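# Load three balls evenly into a pivoting covered tray

## Task

A tray balanced on one pivot sits inside a transparent cover. Get exactly one ball into each of its three seats; the balls may be dropped in through the chutes in the cover's roof, but a ball must not be released while its bottom is still higher than the chute's rim. The tray tips at once if the load is lopsided, and the balls then roll out, so keep the loading balanced. At the end every ball has to stay seated without any robot holding it, and all grippers must have released and moved away.

## Robot and tools

Robots: three identical i2rt Big YAM arms named arm1, arm2 and arm3. Each has six revolute joints, a two-finger gripper and a wrist camera that rides on top of the hand looking toward the fingertips when joints 1 and 6 are 0 and the hand is level and forward. Reach is roughly 1.0 m from the joint 1 axis. Feet (scene frame, metres; heading in degrees counter-clockwise from +x): arm1 at (+0.37, +0.18, +0.99) heading -166; arm2 at (-0.80, +1.01, +1.04) heading -45; arm3 at (-0.95, -0.22, +1.02) heading +68. The arms act independently: one stalling does not pause the others.

Frame: a single scene frame, origin on the floor, +z up. The hand point is midway between the fingertips; its z axis runs along the fingers and the fingers open along its y axis. No hand poses are commanded directly; everything is done in joint space.

execute_actions(actions, cameras): actions is a list holding one action or nothing. An action is an object keyed by arm name; under each arm goes a "joints" object of absolute targets keyed by joint name (one object per arm, not one list for all). Keys and ranges: joint1_rad -2.879 to 2.879 (rotation of the whole arm about its foot, positive counter-clockwise seen from above, 0 means the arm extends along the foot's heading); joint2_rad 0 to 3.141 (shoulder; 0 has the upper arm lying back roughly horizontal, increasing raises it then tips it forward); joint3_rad 0 to 3.019 (elbow; 0 is fully folded, increasing opens); joint4_rad -1.692 to 1.57 (hand pitch, positive lifts fingers); joint5_rad -1.57 to 1.57 (hand yaw, positive toward the arm's right); joint6_rad -2.094 to 2.094 (hand roll, positive clockwise viewed from behind the hand); gripper_m 0 to 0.093 metres of fingertip gap, not an offset. Done tolerances: ±0.045, ±0.14, ±0.09, ±0.055, ±0.03, ±0.035 rad and ±0.003 m. Motions in one action start together and may finish at different times; one action runs at most 15 s. Joints are not interpolated together, so the hand can sweep a wide arc between postures. Omitted joints or arms may keep driving toward older targets. An unknown key or out-of-range number rejects the whole call and nothing moves. Example: {"arm1": {"joints": {"gripper_m": 0.05}}, "arm2": {"joints": {"joint1_rad": 0.3}}}. cameras picks images from arm1_cam_wrist, arm2_cam_wrist, arm3_cam_wrist, cam_high, cam_low or "all"; omitted or null means all, [] means none. The "pictures" line lists the images' order.

wait(seconds): 0 to 10 s with no new command; returns state and images like an empty action.

zoom_image(camera, region): region is [x0, y0, x1, y1] pixels of that camera's latest full image, top-left origin, up to 504x504. Wrist images are 616x616 fisheye; cam_high and cam_low are 672x504. Calibration is given per camera but may be off by a couple of degrees and millimetres; wrist camera poses inherit joint reading errors.

read_manual(section): only "licences"; moves nothing.

finished_scene(scene): ends the named scene permanently after the last command has been held; its result reports success and gives the next task. Call it only when all three balls sit in the seats on their own. Replying without a tool call ends everything.

Result lines: joint_positions gives current joint values; joint torques are raw drive outputs with offsets and noise, unreliable as contact sensors. joint_status tells how each commanded motion ended: reached; "off_target" (stopped short, may still be pushing); "contact_stop" or "time_out" (target dropped, holds in place, though a timed-out joint may keep a nearby target and keep pushing, named in on_its_own); "not_followed" with a "joint command not followed" line and a cause when the self- and arm-to-arm clearance check refused targets (the gripper part still runs, and refused targets may be retried on later actions). on_its_own lists what the call did not command; "held at" is the target held, not the position. To relieve a pushing joint, command its reported position. Tiny target changes may not move a joint. If a result reports a stop, later motion calls in the same reply are skipped.

Hazards: the arms do not yield on contact and push hard; sustained pushing or holding loads heats motors (MOTOR HEAT warning from 85 °C; at 100 °C an OVER-TEMPERATURE FAULT drops the arm and its gripper, shown as "limit_stop_at_motor_heat"; resend targets afterward). A firm squeeze between two arms ends the run; the clearance check ignores fingers, gripper housings and wrist cameras and can react late. Do not drop balls from above the chute rim, slam, or knock anything out of the work area; objects may occasionally be nudged by outside disturbances. Load the tray so it stays balanced, then open the grippers and withdraw. Shorter total robot motion is better; the simulation keeps running while you compose replies.

Each tool is called after "Emit:" in YAML: its name, and indented under it one key for each argument.

## Session

Emit:
execute_actions:
  actions: []

Scene clock: 0.00 s.
Joint torques (N m, as the arm reports them, + toward a larger angle): no reading
Motor temperatures (°C, as the motors report them): arm1=[19 21 22 22 19 23] | arm2=[20 21 20 19 23 21] | arm3=[21 21 22 22 20 19]
arm1.joint_positions: joint1_rad=-0.068 joint2_rad=+0.440 joint3_rad=+1.383 joint4_rad=-1.281 joint5_rad=+0.228 joint6_rad=+0.314 gripper_m=+0.094
arm1.joint_status: not commanded
arm1.hand: x=+0.2076 y=+0.1897 z=+1.5728 quat_wxyz=(-0.046, -0.805, +0.119, +0.580) (m; scene frame)
arm2.joint_positions: joint1_rad=-0.466 joint2_rad=+0.236 joint3_rad=+1.422 joint4_rad=-1.607 joint5_rad=-0.070 joint6_rad=+0.008 gripper_m=+0.094
arm2.joint_status: not commanded
arm2.hand: x=-0.7764 y=+0.9690 z=+1.5737 quat_wxyz=(-0.455, -0.484, -0.689, +0.289) (m; scene frame)
arm3.joint_positions: joint1_rad=+0.326 joint2_rad=+0.472 joint3_rad=+1.640 joint4_rad=-1.525 joint5_rad=+0.310 joint6_rad=+0.123 gripper_m=+0.094
arm3.joint_status: not commanded
arm3.hand: x=-0.8837 y=-0.1296 z=+1.6456 quat_wxyz=(-0.472, +0.451, -0.686, -0.321) (m; scene frame)
pictures: arm1_cam_wrist, arm2_cam_wrist, arm3_cam_wrist, cam_high, cam_low
Images, in order (width x height): arm1_cam_wrist 616x616, arm2_cam_wrist 616x616, arm3_cam_wrist 616x616, cam_high 672x504, cam_low 672x504.

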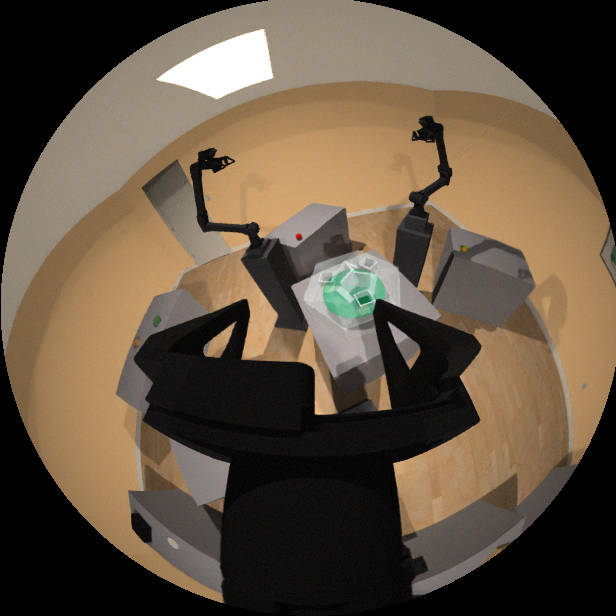

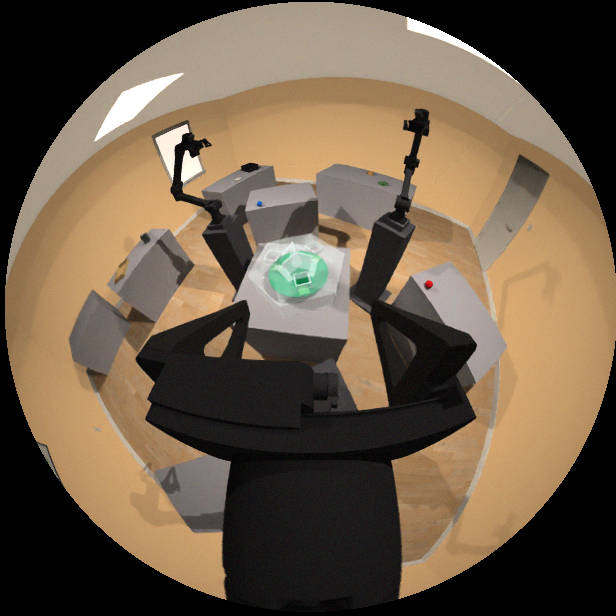

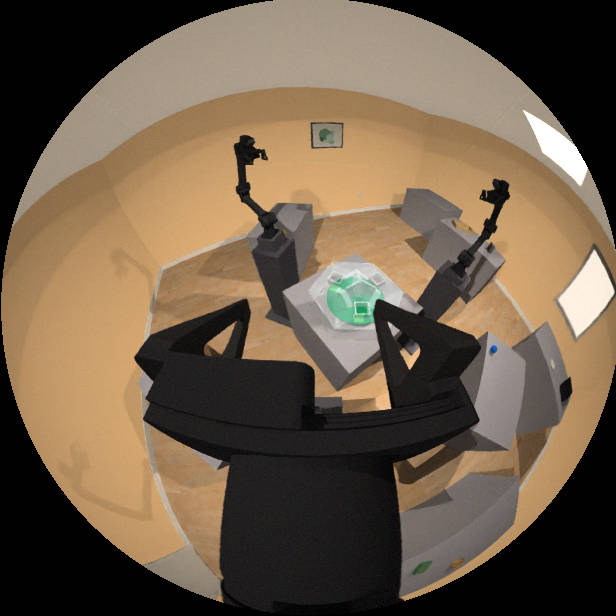

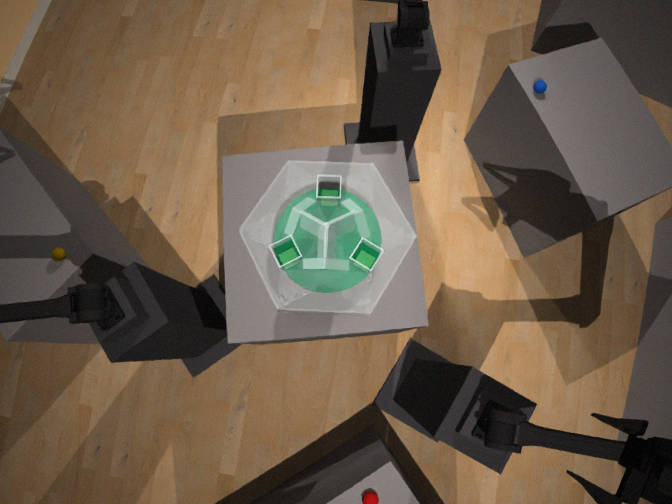

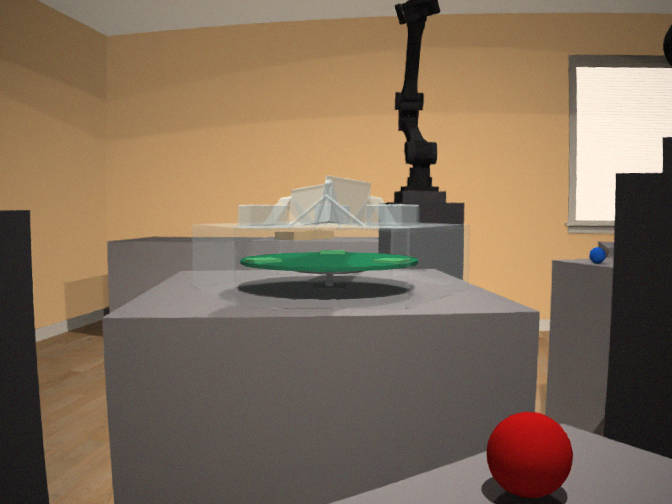

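Emit:
zoom_image:
  camera: "cam_high"
  region: [230, 150, 430, 320]

Emit:
zoom_image:
  camera: "cam_low"
  region: [180, 160, 480, 320]

Region (230, 150, 430, 320) of cam_high's 672x504 image, scaled by 2.520, with more detail than that image has; it fills the top 428 rows of this view, and the rest is white.

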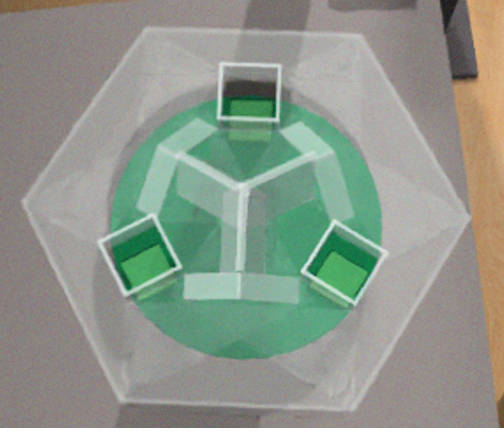

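Region (180, 160, 480, 320) of cam_low's 672x504 image, scaled by 1.680, with more detail than that image has; it fills the top 269 rows of this view, and the rest is white.

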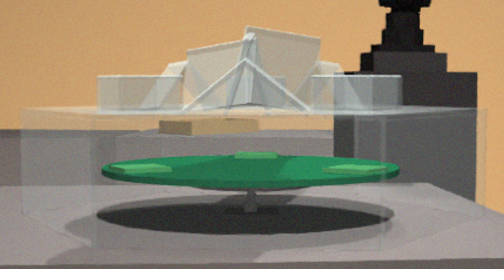

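Emit:
execute_actions:
  actions:
    - {"arm1":{"joints":{"joint1_rad":1.419,"joint2_rad":2.324,"joint3_rad":1.758,"joint4_rad":-1.005,"joint5_rad":0,"joint6_rad":0}},"arm2":{"joints":{"joint1_rad":1.988,"joint2_rad":2.027,"joint3_rad":0.974,"joint4_rad":-0.518,"joint5_rad":0,"joint6_rad":0}},"arm3":{"joints":{"joint1_rad":1.272,"joint2_rad":2.03,"joint3_rad":1.064,"joint4_rad":-0.605,"joint5_rad":0,"joint6_rad":0}}}

Scene clock: 3.53 s.
Joint torques (N m, as the arm reports them, + toward a larger angle): arm1=[  0.26 -17.34   8.26   0.08  -0.16  -0.24] | arm2=[  1.02 -11.53   4.37   0.68   0.01  -0.04] | arm3=[ -0.65 -16.29   5.27   0.89   0.09  -0.07]
Motor temperatures (°C, as the motors report them): arm1=[19 21 23 22 19 23] | arm2=[20 21 21 19 23 21] | arm3=[21 21 23 22 20 19]
arm1.joint_positions: joint1_rad=+1.416 joint2_rad=+2.322 joint3_rad=+1.737 joint4_rad=-1.005 joint5_rad=-0.001 joint6_rad=+0.011 gripper_m=+0.094
arm1.joint_status: all done
arm1.hand: x=+0.4311 y=-0.4568 z=+0.8903 quat_wxyz=(+0.008, -0.679, -0.734, -0.010) (m; scene frame)
arm2.joint_positions: joint1_rad=+1.991 joint2_rad=+2.014 joint3_rad=+0.979 joint4_rad=-0.527 joint5_rad=+0.001 joint6_rad=+0.008 gripper_m=+0.094
arm2.joint_status: all done
arm2.hand: x=-0.6356 y=+1.4215 z=+0.9105 quat_wxyz=(-0.009, +0.560, -0.828, -0.007) (m; scene frame)
arm3.joint_positions: joint1_rad=+1.280 joint2_rad=+2.040 joint3_rad=+1.058 joint4_rad=-0.615 joint5_rad=+0.000 joint6_rad=+0.010 gripper_m=+0.094
arm3.joint_status: all done
arm3.hand: x=-1.3072 y=+0.0659 z=+0.8899 quat_wxyz=(+0.012, +0.941, -0.338, +0.009) (m; scene frame)
pictures: arm1_cam_wrist, arm2_cam_wrist, arm3_cam_wrist, cam_high, cam_low
camera_calibration (this result's frames):
arm1_cam_wrist: T_world_to_cam=[[-0.997128, -0.0748848, -0.0113452, 0.404997], [-0.0664783, 0.793553, 0.604858, -0.141478], [-0.0362917, 0.603875, -0.796252, 1.12313], [0, 0, 0, 1]] pos_world=[0.435189, -0.535631, 0.984462]
arm2_cam_wrist: T_world_to_cam=[[0.930873, -0.365108, 0.0131158, 1.09921], [-0.306413, -0.760666, 0.572275, 0.367572], [-0.198965, -0.536734, -0.819957, 1.50931], [0, 0, 0, 1]] pos_world=[-0.610292, 1.49103, 1.0128]
arm3_cam_wrist: T_world_to_cam=[[0.642493, 0.766247, -0.00830496, 0.792348], [0.610178, -0.505014, 0.610446, 0.291213], [0.463558, -0.397275, -0.792014, 1.46088], [0, 0, 0, 1]] pos_world=[-1.36397, 0.120304, 0.98585]
Images, in order (width x height): arm1_cam_wrist 616x616, arm2_cam_wrist 616x616, arm3_cam_wrist 616x616, cam_high 672x504, cam_low 672x504.

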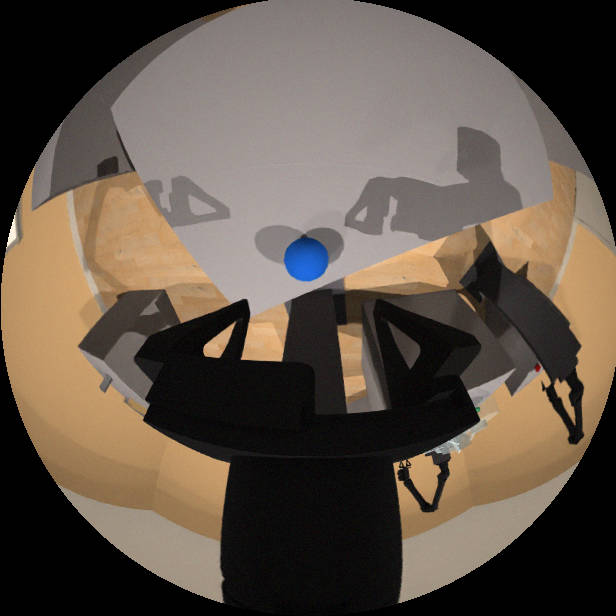

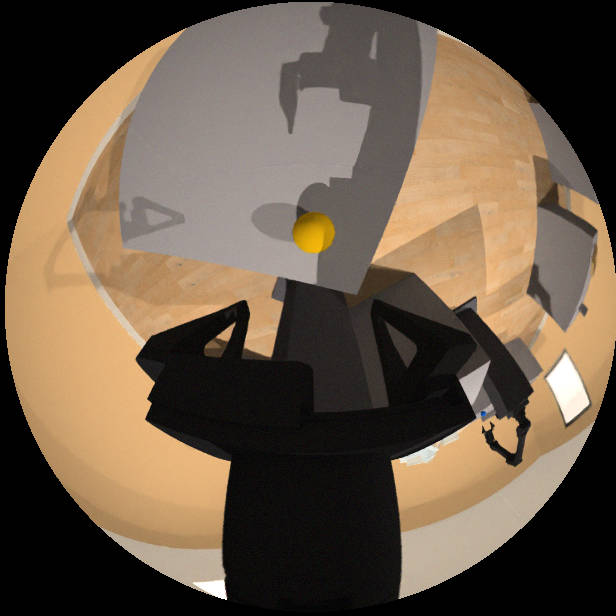

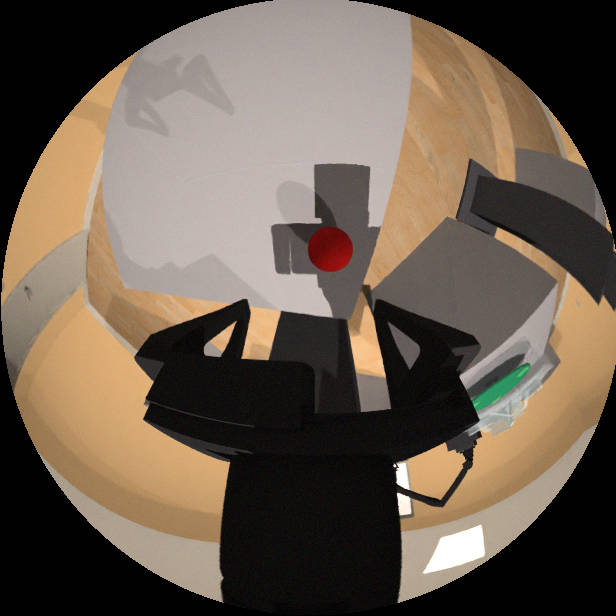

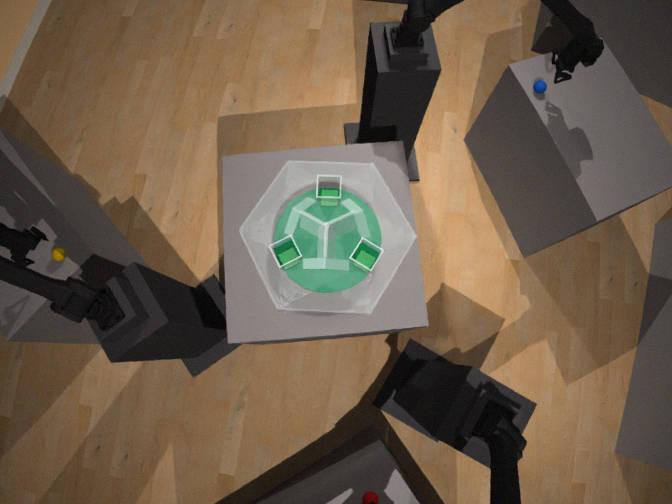

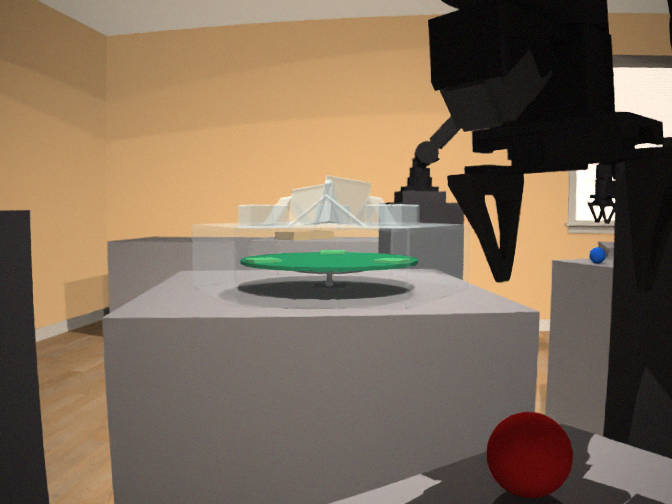

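Emit:
execute_actions:
  actions:
    - {"arm1":{"joints":{"joint1_rad":1.424,"joint2_rad":2.49,"joint3_rad":1.725,"joint4_rad":-0.791}},"arm2":{"joints":{"joint1_rad":1.976,"joint2_rad":2.385,"joint3_rad":1.15,"joint4_rad":-0.335}},"arm3":{"joints":{"joint1_rad":1.216,"joint2_rad":2.30,"joint3_rad":1.115,"joint4_rad":-0.362}}}
  cameras: ["arm1_cam_wrist","arm2_cam_wrist","arm3_cam_wrist","cam_low"]

Scene clock: 5.67 s.
Joint torques (N m, as the arm reports them, + toward a larger angle): arm1=[  0.79 -19.04   7.     0.68  -0.17  -0.24] | arm2=[ -0.04 -14.98   3.7    0.6    0.    -0.04] | arm3=[  0.4  -18.44   3.98   0.9    0.1   -0.06]
Motor temperatures (°C, as the motors report them): arm1=[19 22 23 22 19 23] | arm2=[20 21 21 19 23 21] | arm3=[21 21 23 22 20 19]
arm1.joint_positions: joint1_rad=+1.416 joint2_rad=+2.507 joint3_rad=+1.709 joint4_rad=-0.809 joint5_rad=-0.001 joint6_rad=+0.011 gripper_m=+0.094
arm1.joint_status: all done
arm1.hand: x=+0.4297 y=-0.4372 z=+0.7674 quat_wxyz=(+0.015, -0.679, -0.734, -0.016) (m; scene frame)
arm2.joint_positions: joint1_rad=+1.991 joint2_rad=+2.386 joint3_rad=+1.144 joint4_rad=-0.343 joint5_rad=+0.001 joint6_rad=+0.008 gripper_m=+0.094
arm2.joint_status: all done
arm2.hand: x=-0.6277 y=+1.4426 z=+0.7746 quat_wxyz=(+0.001, +0.560, -0.828, +0.000) (m; scene frame)
arm3.joint_positions: joint1_rad=+1.211 joint2_rad=+2.321 joint3_rad=+1.105 joint4_rad=-0.373 joint5_rad=+0.000 joint6_rad=+0.010 gripper_m=+0.094
arm3.joint_status: all done
arm3.hand: x=-1.2863 y=+0.0874 z=+0.7725 quat_wxyz=(+0.012, +0.929, -0.371, +0.006) (m; scene frame)
pictures: arm1_cam_wrist, arm2_cam_wrist, arm3_cam_wrist, cam_low
camera_calibration (this result's frames):
arm1_cam_wrist: T_world_to_cam=[[-0.997141, -0.0747462, -0.0111, 0.403555], [-0.0655996, 0.783327, 0.618139, -0.0978413], [-0.0375086, 0.617099, -0.785991, 1.01183], [0, 0, 0, 1]] pos_world=[0.433936, -0.517594, 0.860249]
arm2_cam_wrist: T_world_to_cam=[[0.931014, -0.364748, 0.0131397, 1.10097], [-0.301267, -0.747659, 0.591815, 0.433116], [-0.206039, -0.554946, -0.805967, 1.4218], [0, 0, 0, 1]] pos_world=[-0.601586, 1.51442, 0.875131]
arm3_cam_wrist: T_world_to_cam=[[0.694423, 0.719518, -0.00840517, 0.832358], [0.576259, -0.549089, 0.605331, 0.325135], [0.430932, -0.4252, -0.795929, 1.3302], [0, 0, 0, 1]] pos_world=[-1.33859, 0.145231, 0.868924]
Images, in order (width x height): arm1_cam_wrist 616x616, arm2_cam_wrist 616x616, arm3_cam_wrist 616x616, cam_low 672x504.

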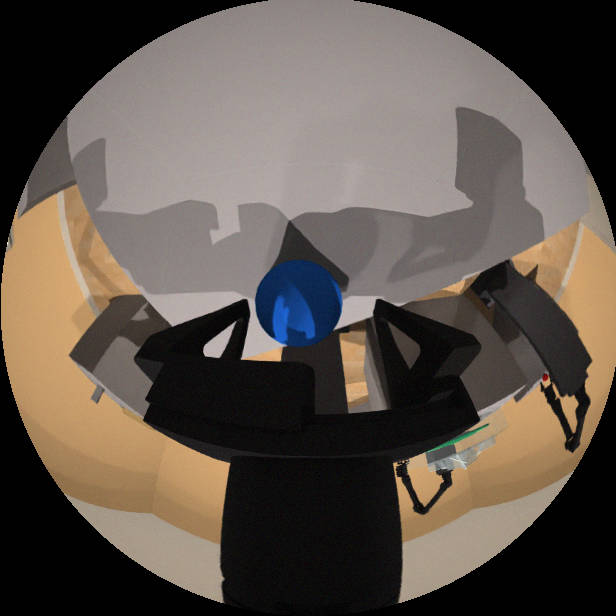

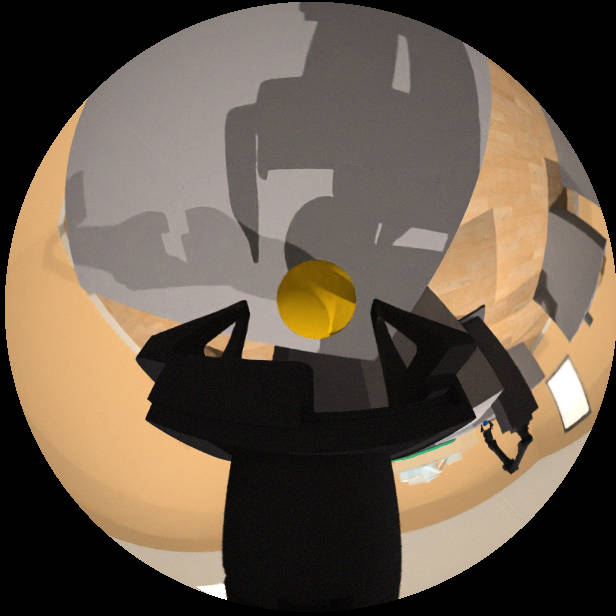

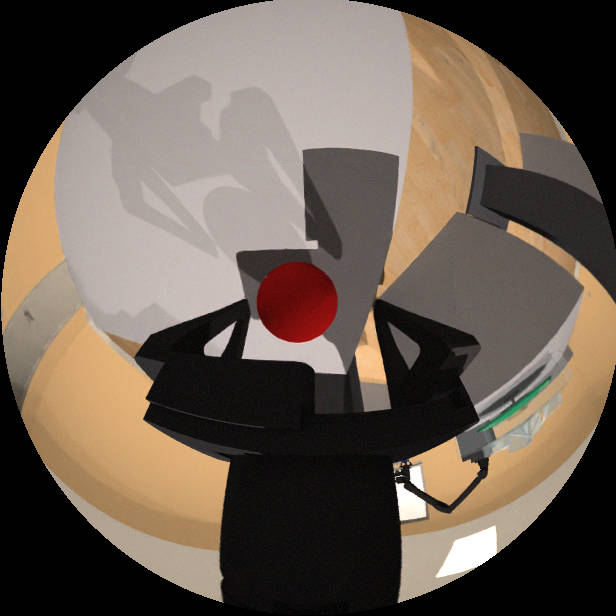

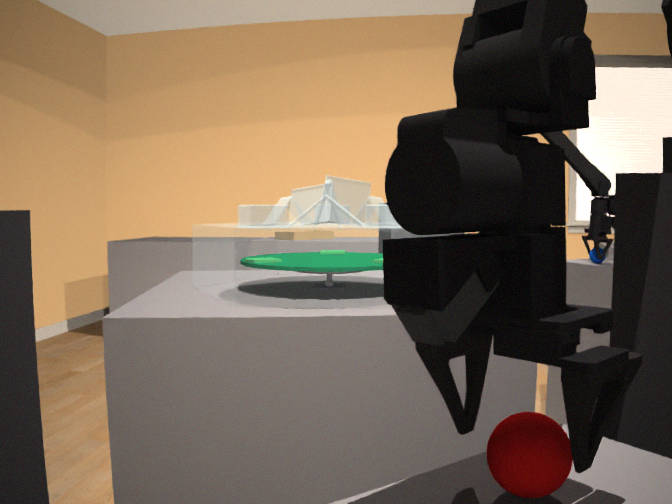

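Emit:
execute_actions:
  actions:
    - {"arm1":{"joints":{"joint1_rad":1.435,"joint4_rad":-0.76}},"arm2":{"joints":{"joint2_rad":2.415,"joint4_rad":-0.29}},"arm3":{"joints":{"joint1_rad":1.235,"joint2_rad":2.33,"joint4_rad":-0.315}}}
  cameras: ["arm1_cam_wrist","arm2_cam_wrist","arm3_cam_wrist","cam_low"]

Scene clock: 6.57 s.
Joint torques (N m, as the arm reports them, + toward a larger angle): arm1=[  0.45 -18.94   6.82   0.86  -0.16  -0.24] | arm2=[ -0.01 -12.41   3.69   0.89   0.01  -0.04] | arm3=[  0.55 -15.89   3.96   1.     0.1   -0.06]
Motor temperatures (°C, as the motors report them): arm1=[19 22 23 22 19 23] | arm2=[20 22 21 19 23 21] | arm3=[21 22 23 22 20 19]
arm1.joint_positions: joint1_rad=+1.432 joint2_rad=+2.507 joint3_rad=+1.709 joint4_rad=-0.779 joint5_rad=-0.001 joint6_rad=+0.011 gripper_m=+0.094
arm1.joint_status: all done
arm1.hand: x=+0.4404 y=-0.4434 z=+0.7672 quat_wxyz=(+0.004, -0.673, -0.740, -0.006) (m; scene frame)
arm2.joint_positions: joint1_rad=+1.991 joint2_rad=+2.386 joint3_rad=+1.144 joint4_rad=-0.305 joint5_rad=+0.001 joint6_rad=+0.008 gripper_m=+0.094
arm2.joint_status: all done
arm2.hand: x=-0.6243 y=+1.4514 z=+0.7747 quat_wxyz=(-0.015, +0.560, -0.828, -0.011) (m; scene frame)
arm3.joint_positions: joint1_rad=+1.229 joint2_rad=+2.321 joint3_rad=+1.105 joint4_rad=-0.327 joint5_rad=+0.000 joint6_rad=+0.010 gripper_m=+0.094
arm3.joint_status: all done
arm3.hand: x=-1.3004 y=+0.0888 z=+0.7727 quat_wxyz=(+0.003, +0.932, -0.362, -0.016) (m; scene frame)
pictures: arm1_cam_wrist, arm2_cam_wrist, arm3_cam_wrist, cam_low
camera_calibration (this result's frames):
arm1_cam_wrist: T_world_to_cam=[[-0.995787, -0.0909568, -0.0116463, 0.406419], [-0.0800219, 0.79992, 0.594748, -0.0605076], [-0.0447803, 0.593174, -0.803828, 1.0222], [0, 0, 0, 1]] pos_world=[0.445639, -0.520975, 0.862393]
arm2_cam_wrist: T_world_to_cam=[[0.930788, -0.365325, 0.013097, 1.1017], [-0.309434, -0.768299, 0.560328, 0.48991], [-0.194639, -0.525599, -0.828167, 1.40925], [0, 0, 0, 1]] pos_world=[-0.59956, 1.51958, 0.878157]
arm3_cam_wrist: T_world_to_cam=[[0.681404, 0.73185, -0.00922896, 0.82375], [0.606063, -0.557129, 0.567711, 0.402468], [0.410337, -0.392433, -0.823176, 1.32838], [0, 0, 0, 1]] pos_world=[-1.35031, 0.142665, 0.872606]
Images, in order (width x height): arm1_cam_wrist 616x616, arm2_cam_wrist 616x616, arm3_cam_wrist 616x616, cam_low 672x504.

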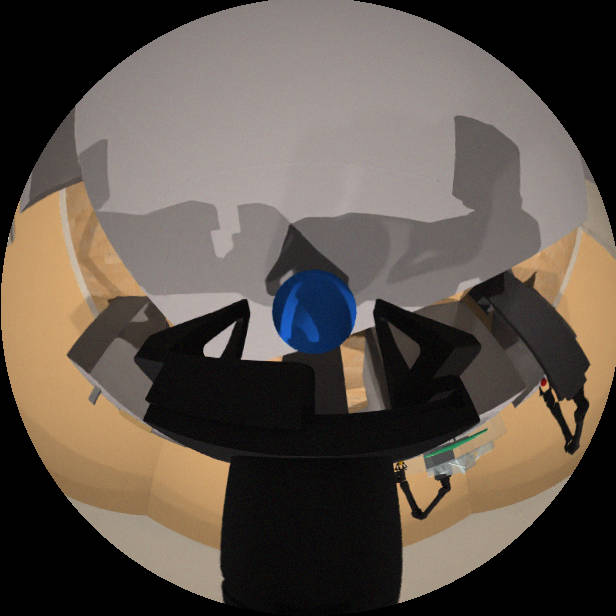

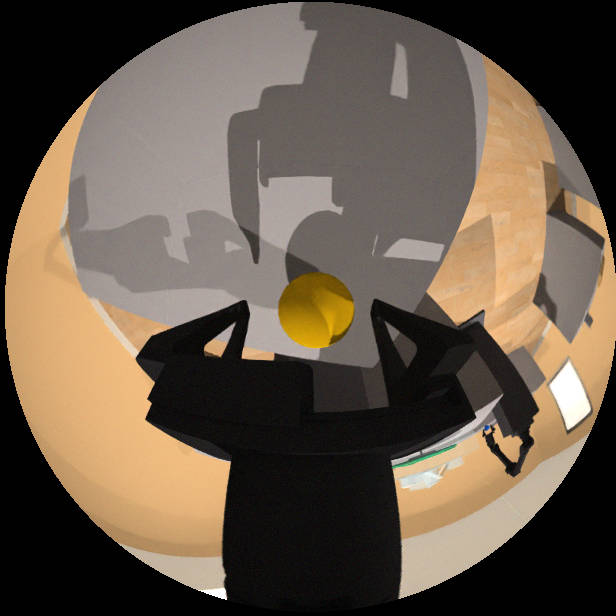

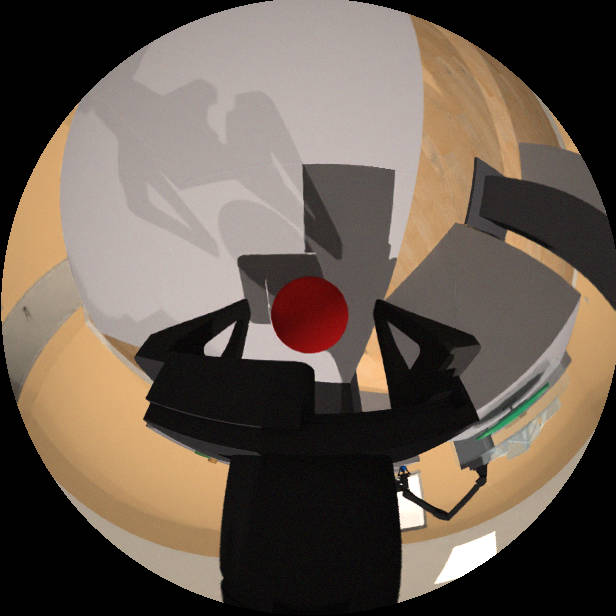

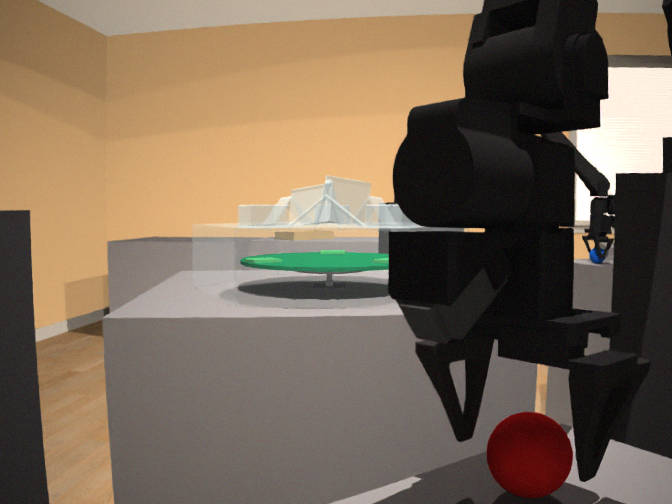

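Emit:
execute_actions:
  actions:
    - {"arm1":{"joints":{"gripper_m":0.04}},"arm2":{"joints":{"joint2_rad":2.43}},"arm3":{"joints":{"joint2_rad":2.345}}}
  cameras: ["arm1_cam_wrist","arm2_cam_wrist","arm3_cam_wrist","cam_low"]

Scene clock: 7.30 s.
Joint torques (N m, as the arm reports them, + toward a larger angle): arm1=[  0.48 -18.71   6.83   0.81  -0.18  -0.24] | arm2=[  0.01 -12.48   3.44   0.79   0.    -0.05] | arm3=[  0.41 -15.78   3.82   0.95   0.09  -0.07]
Motor temperatures (°C, as the motors report them): arm1=[19 22 24 22 19 23] | arm2=[20 22 21 19 23 21] | arm3=[21 22 23 22 20 19]
arm1.joint_positions: joint1_rad=+1.432 joint2_rad=+2.507 joint3_rad=+1.709 joint4_rad=-0.778 joint5_rad=+0.000 joint6_rad=+0.011 gripper_m=+0.055
arm1.joint_status: gripper_m off_target (ended at +0.055, target +0.040)
arm1.hand: x=+0.4403 y=-0.4438 z=+0.7672 quat_wxyz=(+0.003, -0.673, -0.740, -0.005) (m; scene frame)
arm2.joint_positions: joint1_rad=+1.991 joint2_rad=+2.403 joint3_rad=+1.144 joint4_rad=-0.304 joint5_rad=+0.001 joint6_rad=+0.008 gripper_m=+0.094
arm2.joint_status: all done
arm2.hand: x=-0.6266 y=+1.4454 z=+0.7671 quat_wxyz=(-0.008, +0.560, -0.828, -0.007) (m; scene frame)
arm3.joint_positions: joint1_rad=+1.229 joint2_rad=+2.336 joint3_rad=+1.105 joint4_rad=-0.326 joint5_rad=+0.000 joint6_rad=+0.010 gripper_m=+0.094
arm3.joint_status: all done
arm3.hand: x=-1.2963 y=+0.0850 z=+0.7659 quat_wxyz=(+0.006, +0.932, -0.362, -0.009) (m; scene frame)
pictures: arm1_cam_wrist, arm2_cam_wrist, arm3_cam_wrist, cam_low
camera_calibration (this result's frames):
arm1_cam_wrist: T_world_to_cam=[[-0.995758, -0.0913599, -0.0109102, 0.405537], [-0.0799792, 0.800838, 0.593516, -0.0588677], [-0.0454863, 0.591871, -0.804748, 1.02286], [0, 0, 0, 1]] pos_world=[0.445635, -0.521208, 0.862508]
arm2_cam_wrist: T_world_to_cam=[[0.930882, -0.365085, 0.0131176, 1.10151], [-0.306091, -0.759853, 0.573525, 0.468593], [-0.199418, -0.5379, -0.819083, 1.40716], [0, 0, 0, 1]] pos_world=[-0.601331, 1.51512, 0.869383]
arm3_cam_wrist: T_world_to_cam=[[0.681322, 0.731929, -0.00897351, 0.823396], [0.600015, -0.551423, 0.579582, 0.384314], [0.419265, -0.400266, -0.814865, 1.32552], [0, 0, 0, 1]] pos_world=[-1.34733, 0.13981, 0.864763]
Images, in order (width x height): arm1_cam_wrist 616x616, arm2_cam_wrist 616x616, arm3_cam_wrist 616x616, cam_low 672x504.

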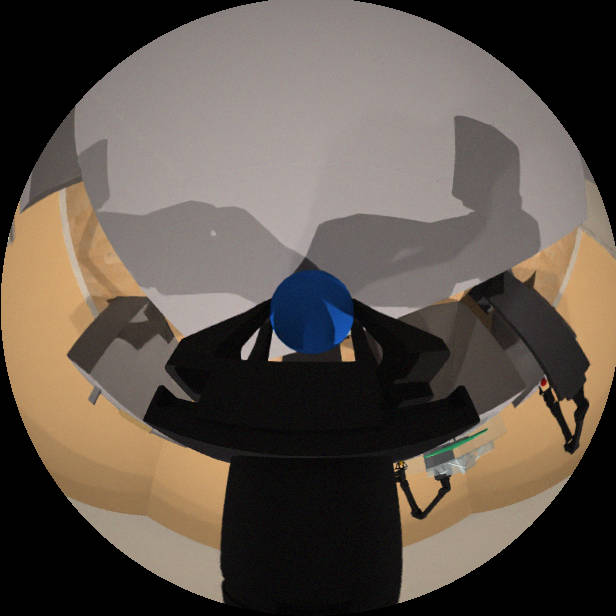

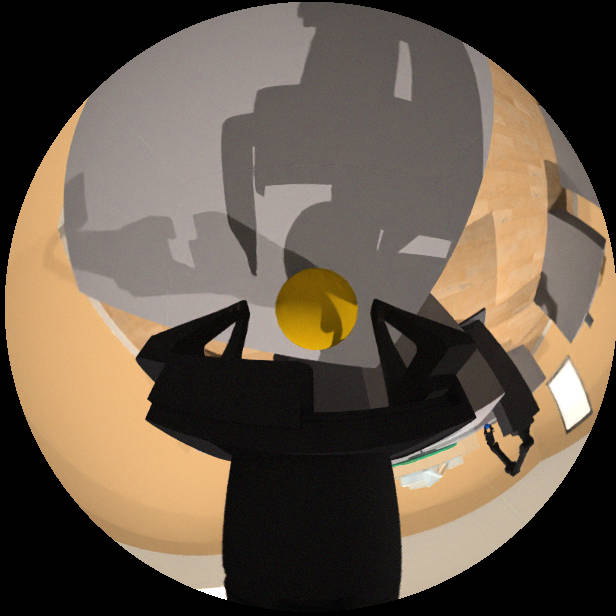

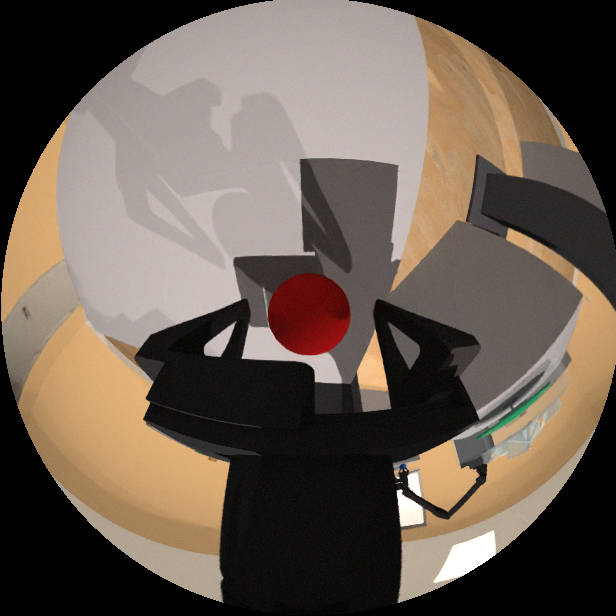

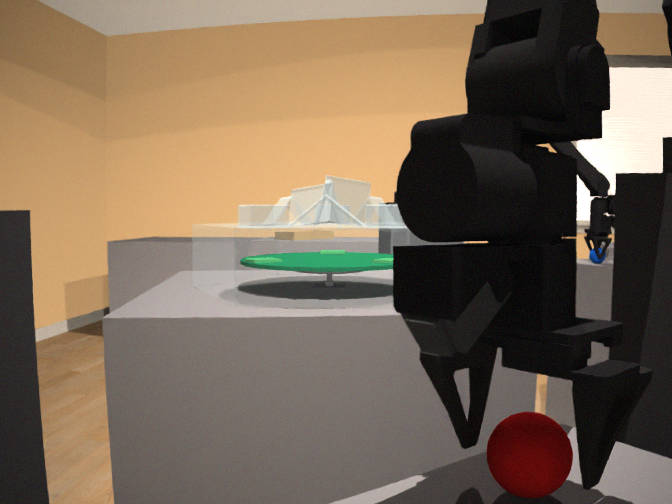

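Emit:
execute_actions:
  actions:
    - {"arm1":{"joints":{"joint2_rad":2.35}},"arm2":{"joints":{"gripper_m":0.04}},"arm3":{"joints":{"gripper_m":0.04}}}
  cameras: []

Emit:
execute_actions:
  actions:
    - {"arm1":{"joints":{"joint1_rad":-0.569,"joint2_rad":1.78,"joint3_rad":1.28,"joint4_rad":-1.058}},"arm2":{"joints":{"joint1_rad":-0.264,"joint2_rad":1.78,"joint3_rad":1.2,"joint4_rad":-1.0,"joint6_rad":0.4}},"arm3":{"joints":{"joint1_rad":-0.428,"joint2_rad":1.78,"joint3_rad":1.28,"joint4_rad":-1.058}}}

Scene clock: 9.07 s.
Joint torques (N m, as the arm reports them, + toward a larger angle): arm1=[  0.42 -16.96   7.93   1.08  -0.18  -0.24] | arm2=[  0.01 -12.53   3.53   0.84   0.    -0.04] | arm3=[  0.54 -16.     3.83   0.95   0.11  -0.06]
Motor temperatures (°C, as the motors report them): arm1=[19 23 24 22 19 23] | arm2=[20 22 21 19 23 21] | arm3=[21 22 23 22 20 19]
arm1.joint_positions: joint1_rad=+1.432 joint2_rad=+2.347 joint3_rad=+1.709 joint4_rad=-0.778 joint5_rad=+0.000 joint6_rad=+0.011 gripper_m=+0.055
arm1.joint_status: all done
arm1.hand: x=+0.4451 y=-0.4922 z=+0.8685 quat_wxyz=(-0.056, -0.671, -0.738, +0.048) (m; scene frame)
arm2.joint_positions: joint1_rad=+1.990 joint2_rad=+2.404 joint3_rad=+1.144 joint4_rad=-0.304 joint5_rad=+0.001 joint6_rad=+0.008 gripper_m=+0.055
arm2.joint_status: gripper_m off_target (ended at +0.055, target +0.040)
arm2.hand: x=-0.6264 y=+1.4452 z=+0.7670 quat_wxyz=(-0.008, +0.560, -0.828, -0.007) (m; scene frame)
arm3.joint_positions: joint1_rad=+1.229 joint2_rad=+2.337 joint3_rad=+1.105 joint4_rad=-0.326 joint5_rad=-0.001 joint6_rad=+0.009 gripper_m=+0.056
arm3.joint_status: gripper_m off_target (ended at +0.056, target +0.040)
arm3.hand: x=-1.2962 y=+0.0849 z=+0.7657 quat_wxyz=(+0.006, +0.932, -0.362, -0.009) (m; scene frame)
pictures: none
No camera images: the call's "cameras" was empty. Leave "cameras" out to get every camera's image.

Scene clock: 11.33 s.
Joint torques (N m, as the arm reports them, + toward a larger angle): arm1=[  0.52 -12.35   7.26  -0.54  -0.26  -0.23] | arm2=[  1.7  -11.97   7.59  -0.16   0.05   0.18] | arm3=[  0.44 -16.6    7.96   0.16   0.02  -0.05]
Motor temperatures (°C, as the motors report them): arm1=[19 23 24 22 19 23] | arm2=[20 22 21 19 23 21] | arm3=[21 22 23 22 20 19]
arm1.joint_positions: joint1_rad=-0.574 joint2_rad=+1.788 joint3_rad=+1.276 joint4_rad=-1.040 joint5_rad=+0.002 joint6_rad=+0.011 gripper_m=+0.055
arm1.joint_status: all done
arm1.hand: x=-0.1066 y=+0.3478 z=+1.0436 quat_wxyz=(+0.006, -0.986, +0.169, +0.009) (m; scene frame)
arm2.joint_positions: joint1_rad=-0.271 joint2_rad=+1.770 joint3_rad=+1.202 joint4_rad=-0.987 joint5_rad=+0.001 joint6_rad=+0.386 gripper_m=+0.055
arm2.joint_status: all done
arm2.hand: x=-0.5604 y=+0.5794 z=+1.0668 quat_wxyz=(-0.003, -0.663, -0.749, -0.003) (m; scene frame)
arm3.joint_positions: joint1_rad=-0.437 joint2_rad=+1.792 joint3_rad=+1.275 joint4_rad=-1.048 joint5_rad=+0.003 joint6_rad=+0.008 gripper_m=+0.056
arm3.joint_status: all done
arm3.hand: x=-0.5769 y=+0.1197 z=+1.0576 quat_wxyz=(+0.005, +0.360, -0.933, +0.004) (m; scene frame)
pictures: arm1_cam_wrist, arm2_cam_wrist, arm3_cam_wrist, cam_high, cam_low
camera_calibration (this result's frames):
arm1_cam_wrist: T_world_to_cam=[[0.336226, 0.941779, 0.00193053, -0.294498], [0.774804, -0.277778, 0.567907, -0.407619], [0.535379, -0.189449, -0.823091, 1.10465], [0, 0, 0, 1]] pos_world=[-0.176562, 0.373399, 1.14128]
arm2_cam_wrist: T_world_to_cam=[[-0.991717, -0.128285, 0.00629446, -0.487637], [-0.0999538, 0.801623, 0.589415, -1.14722], [-0.0806587, 0.583904, -0.807806, 0.604525], [0, 0, 0, 1]] pos_world=[-0.549506, 0.504094, 1.1676]
arm3_cam_wrist: T_world_to_cam=[[0.665501, -0.746281, 0.013143, 0.454941], [-0.603013, -0.527196, 0.598698, -0.914445], [-0.439868, -0.40636, -0.800867, 0.765776], [0, 0, 0, 1]] pos_world=[-0.517344, 0.168602, 1.15478]
Images, in order (width x height): arm1_cam_wrist 616x616, arm2_cam_wrist 616x616, arm3_cam_wrist 616x616, cam_high 672x504, cam_low 672x504.

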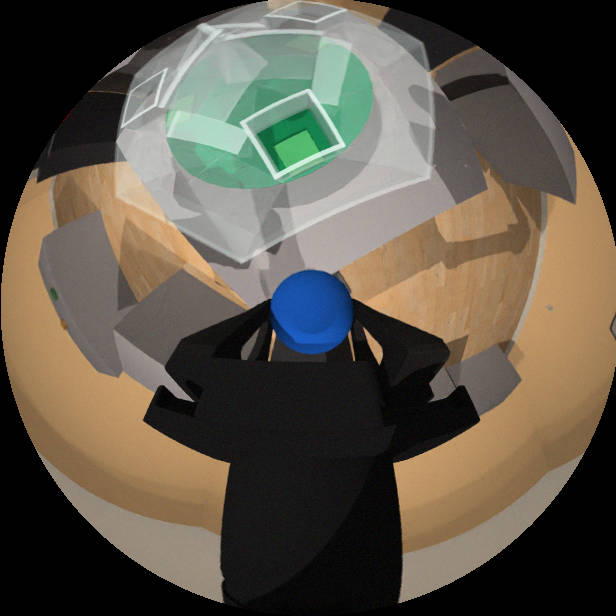

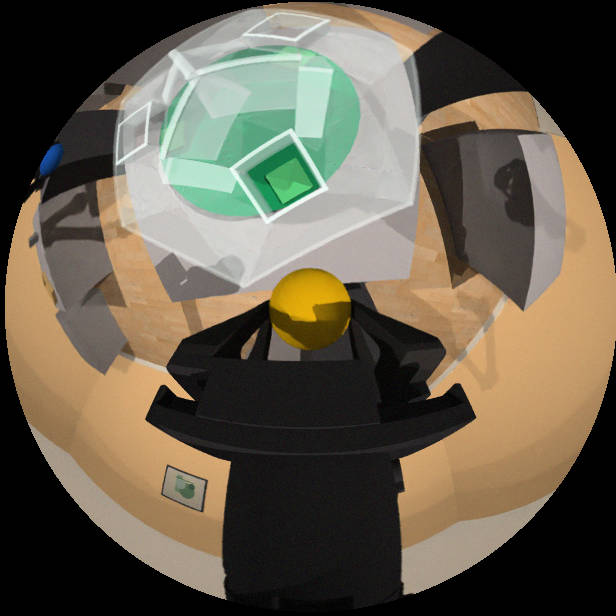

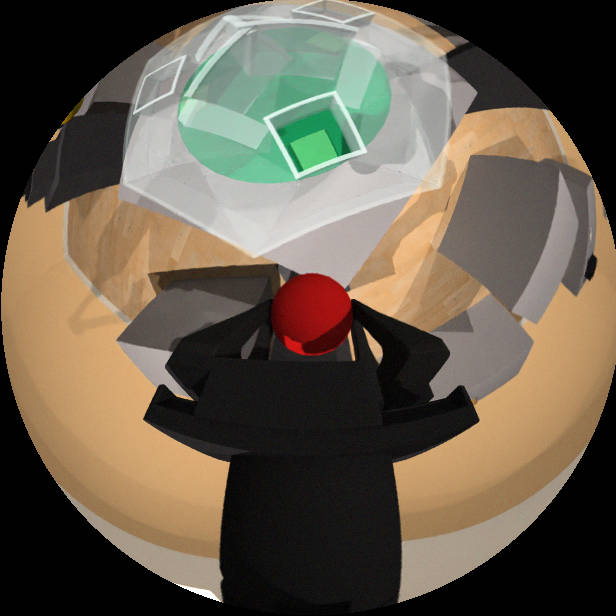

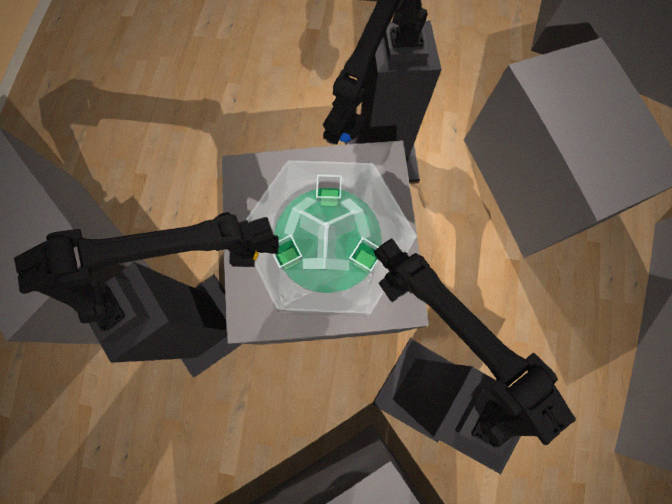

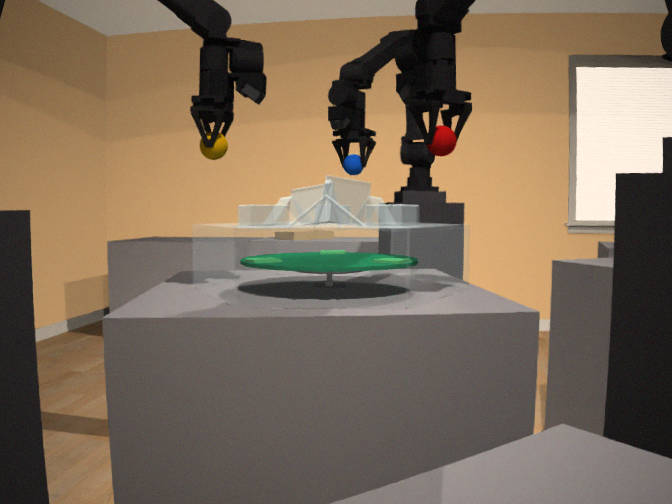

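Emit:
execute_actions:
  actions:
    - {"arm1":{"joints":{"joint1_rad":-0.545,"joint2_rad":2.2,"joint3_rad":1.81,"joint4_rad":-1.16}},"arm2":{"joints":{"joint1_rad":-0.29,"joint2_rad":2.092,"joint3_rad":1.512,"joint4_rad":-0.96}},"arm3":{"joints":{"joint1_rad":-0.46,"joint2_rad":2.185,"joint3_rad":1.752,"joint4_rad":-1.105}}}

Scene clock: 13.07 s.
Joint torques (N m, as the arm reports them, + toward a larger angle): arm1=[  0.54 -16.85  10.62   0.23  -0.26  -0.23] | arm2=[  0.2  -16.17  11.43   0.46   0.04   0.19] | arm3=[ -0.75 -21.8   11.49   0.68   0.03  -0.05]
Motor temperatures (°C, as the motors report them): arm1=[19 23 25 22 19 23] | arm2=[20 22 22 19 23 21] | arm3=[21 23 24 22 20 19]
arm1.joint_positions: joint1_rad=-0.547 joint2_rad=+2.201 joint3_rad=+1.763 joint4_rad=-1.165 joint5_rad=+0.002 joint6_rad=+0.010 gripper_m=+0.055
arm1.joint_status: all done
arm1.hand: x=-0.2349 y=+0.3740 z=+0.9793 quat_wxyz=(+0.003, -0.988, +0.156, -0.017) (m; scene frame)
arm2.joint_positions: joint1_rad=-0.277 joint2_rad=+2.090 joint3_rad=+1.464 joint4_rad=-0.966 joint5_rad=+0.001 joint6_rad=+0.386 gripper_m=+0.055
arm2.joint_status: all done
arm2.hand: x=-0.5225 y=+0.5054 z=+0.9852 quat_wxyz=(+0.014, -0.665, -0.747, -0.009) (m; scene frame)
arm3.joint_positions: joint1_rad=-0.454 joint2_rad=+2.191 joint3_rad=+1.708 joint4_rad=-1.112 joint5_rad=+0.003 joint6_rad=+0.008 gripper_m=+0.055
arm3.joint_status: all done
arm3.hand: x=-0.4784 y=+0.1952 z=+0.9811 quat_wxyz=(+0.018, +0.352, -0.936, +0.010) (m; scene frame)
pictures: arm1_cam_wrist, arm2_cam_wrist, arm3_cam_wrist, cam_high, cam_low
camera_calibration (this result's frames):
arm1_cam_wrist: T_world_to_cam=[[0.310502, 0.950568, 0.00303292, -0.286298], [0.752667, -0.247804, 0.609989, -0.322048], [0.580587, -0.18712, -0.792404, 1.10513], [0, 0, 0, 1]] pos_world=[-0.310332, 0.399132, 1.07302]
arm2_cam_wrist: T_world_to_cam=[[-0.992217, -0.122942, 0.0197663, -0.47522], [-0.0847463, 0.783026, 0.616189, -1.045], [-0.0912329, 0.609718, -0.78735, 0.546156], [0, 0, 0, 1]] pos_world=[-0.510254, 0.426833, 1.08332]
arm3_cam_wrist: T_world_to_cam=[[0.65255, -0.757618, 0.0138979, 0.44198], [-0.598938, -0.504468, 0.62192, -0.794686], [-0.464167, -0.414158, -0.782957, 0.750888], [0, 0, 0, 1]] pos_world=[-0.415845, 0.244945, 1.076]
Images, in order (width x height): arm1_cam_wrist 616x616, arm2_cam_wrist 616x616, arm3_cam_wrist 616x616, cam_high 672x504, cam_low 672x504.

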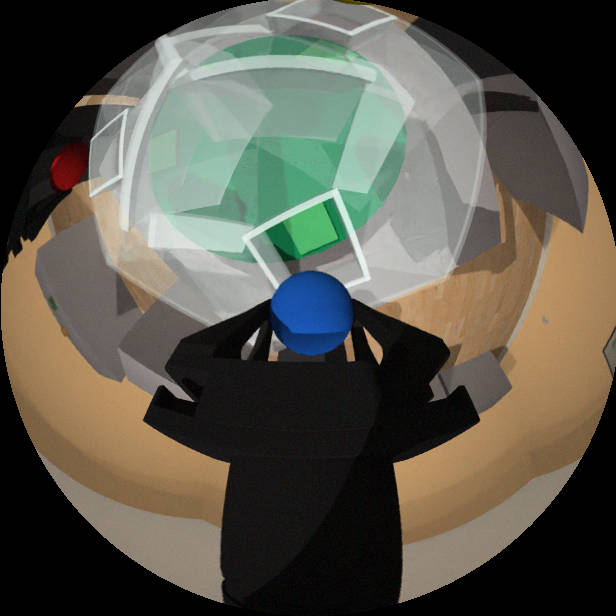

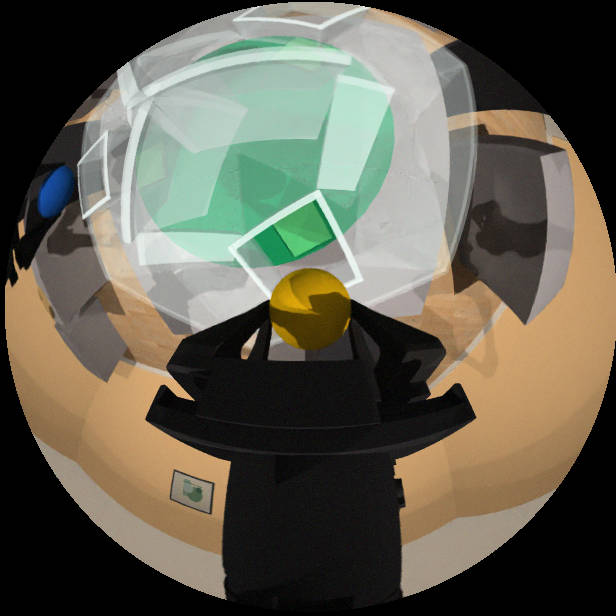

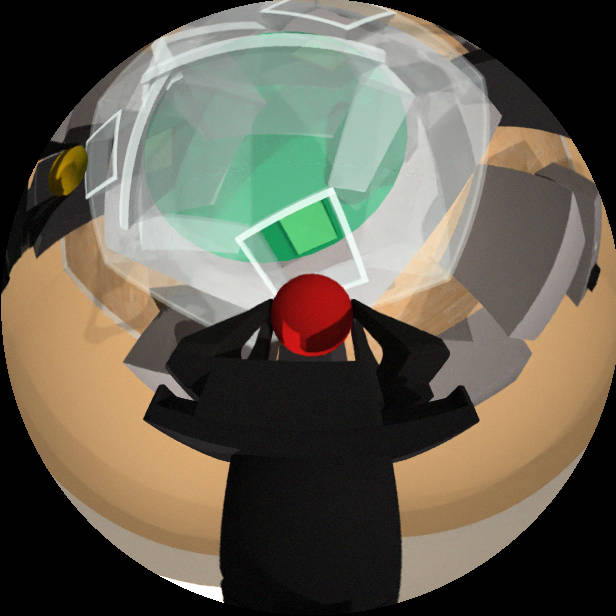

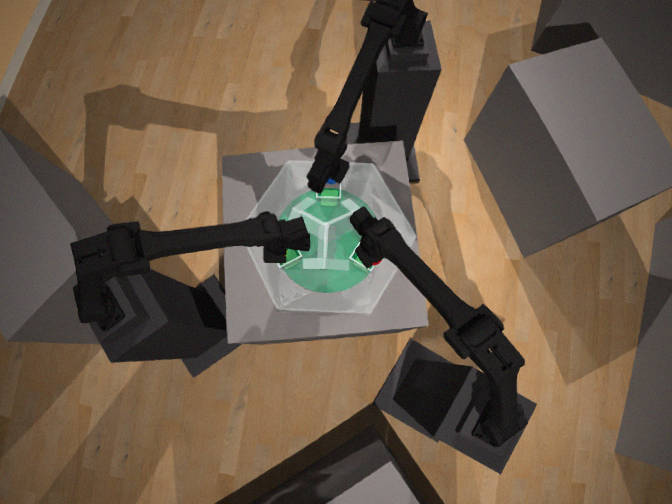

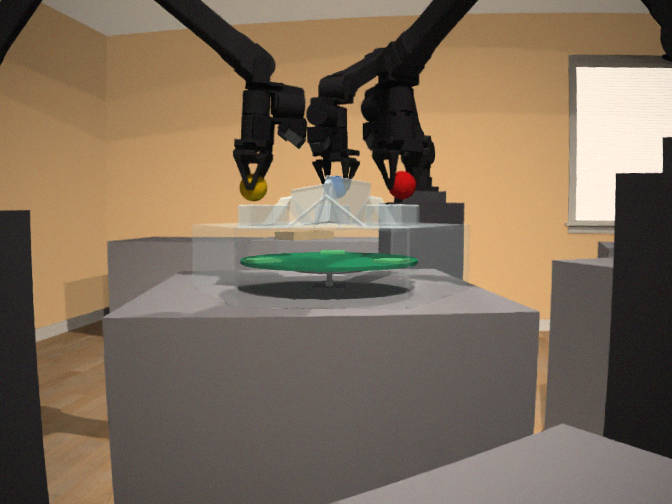

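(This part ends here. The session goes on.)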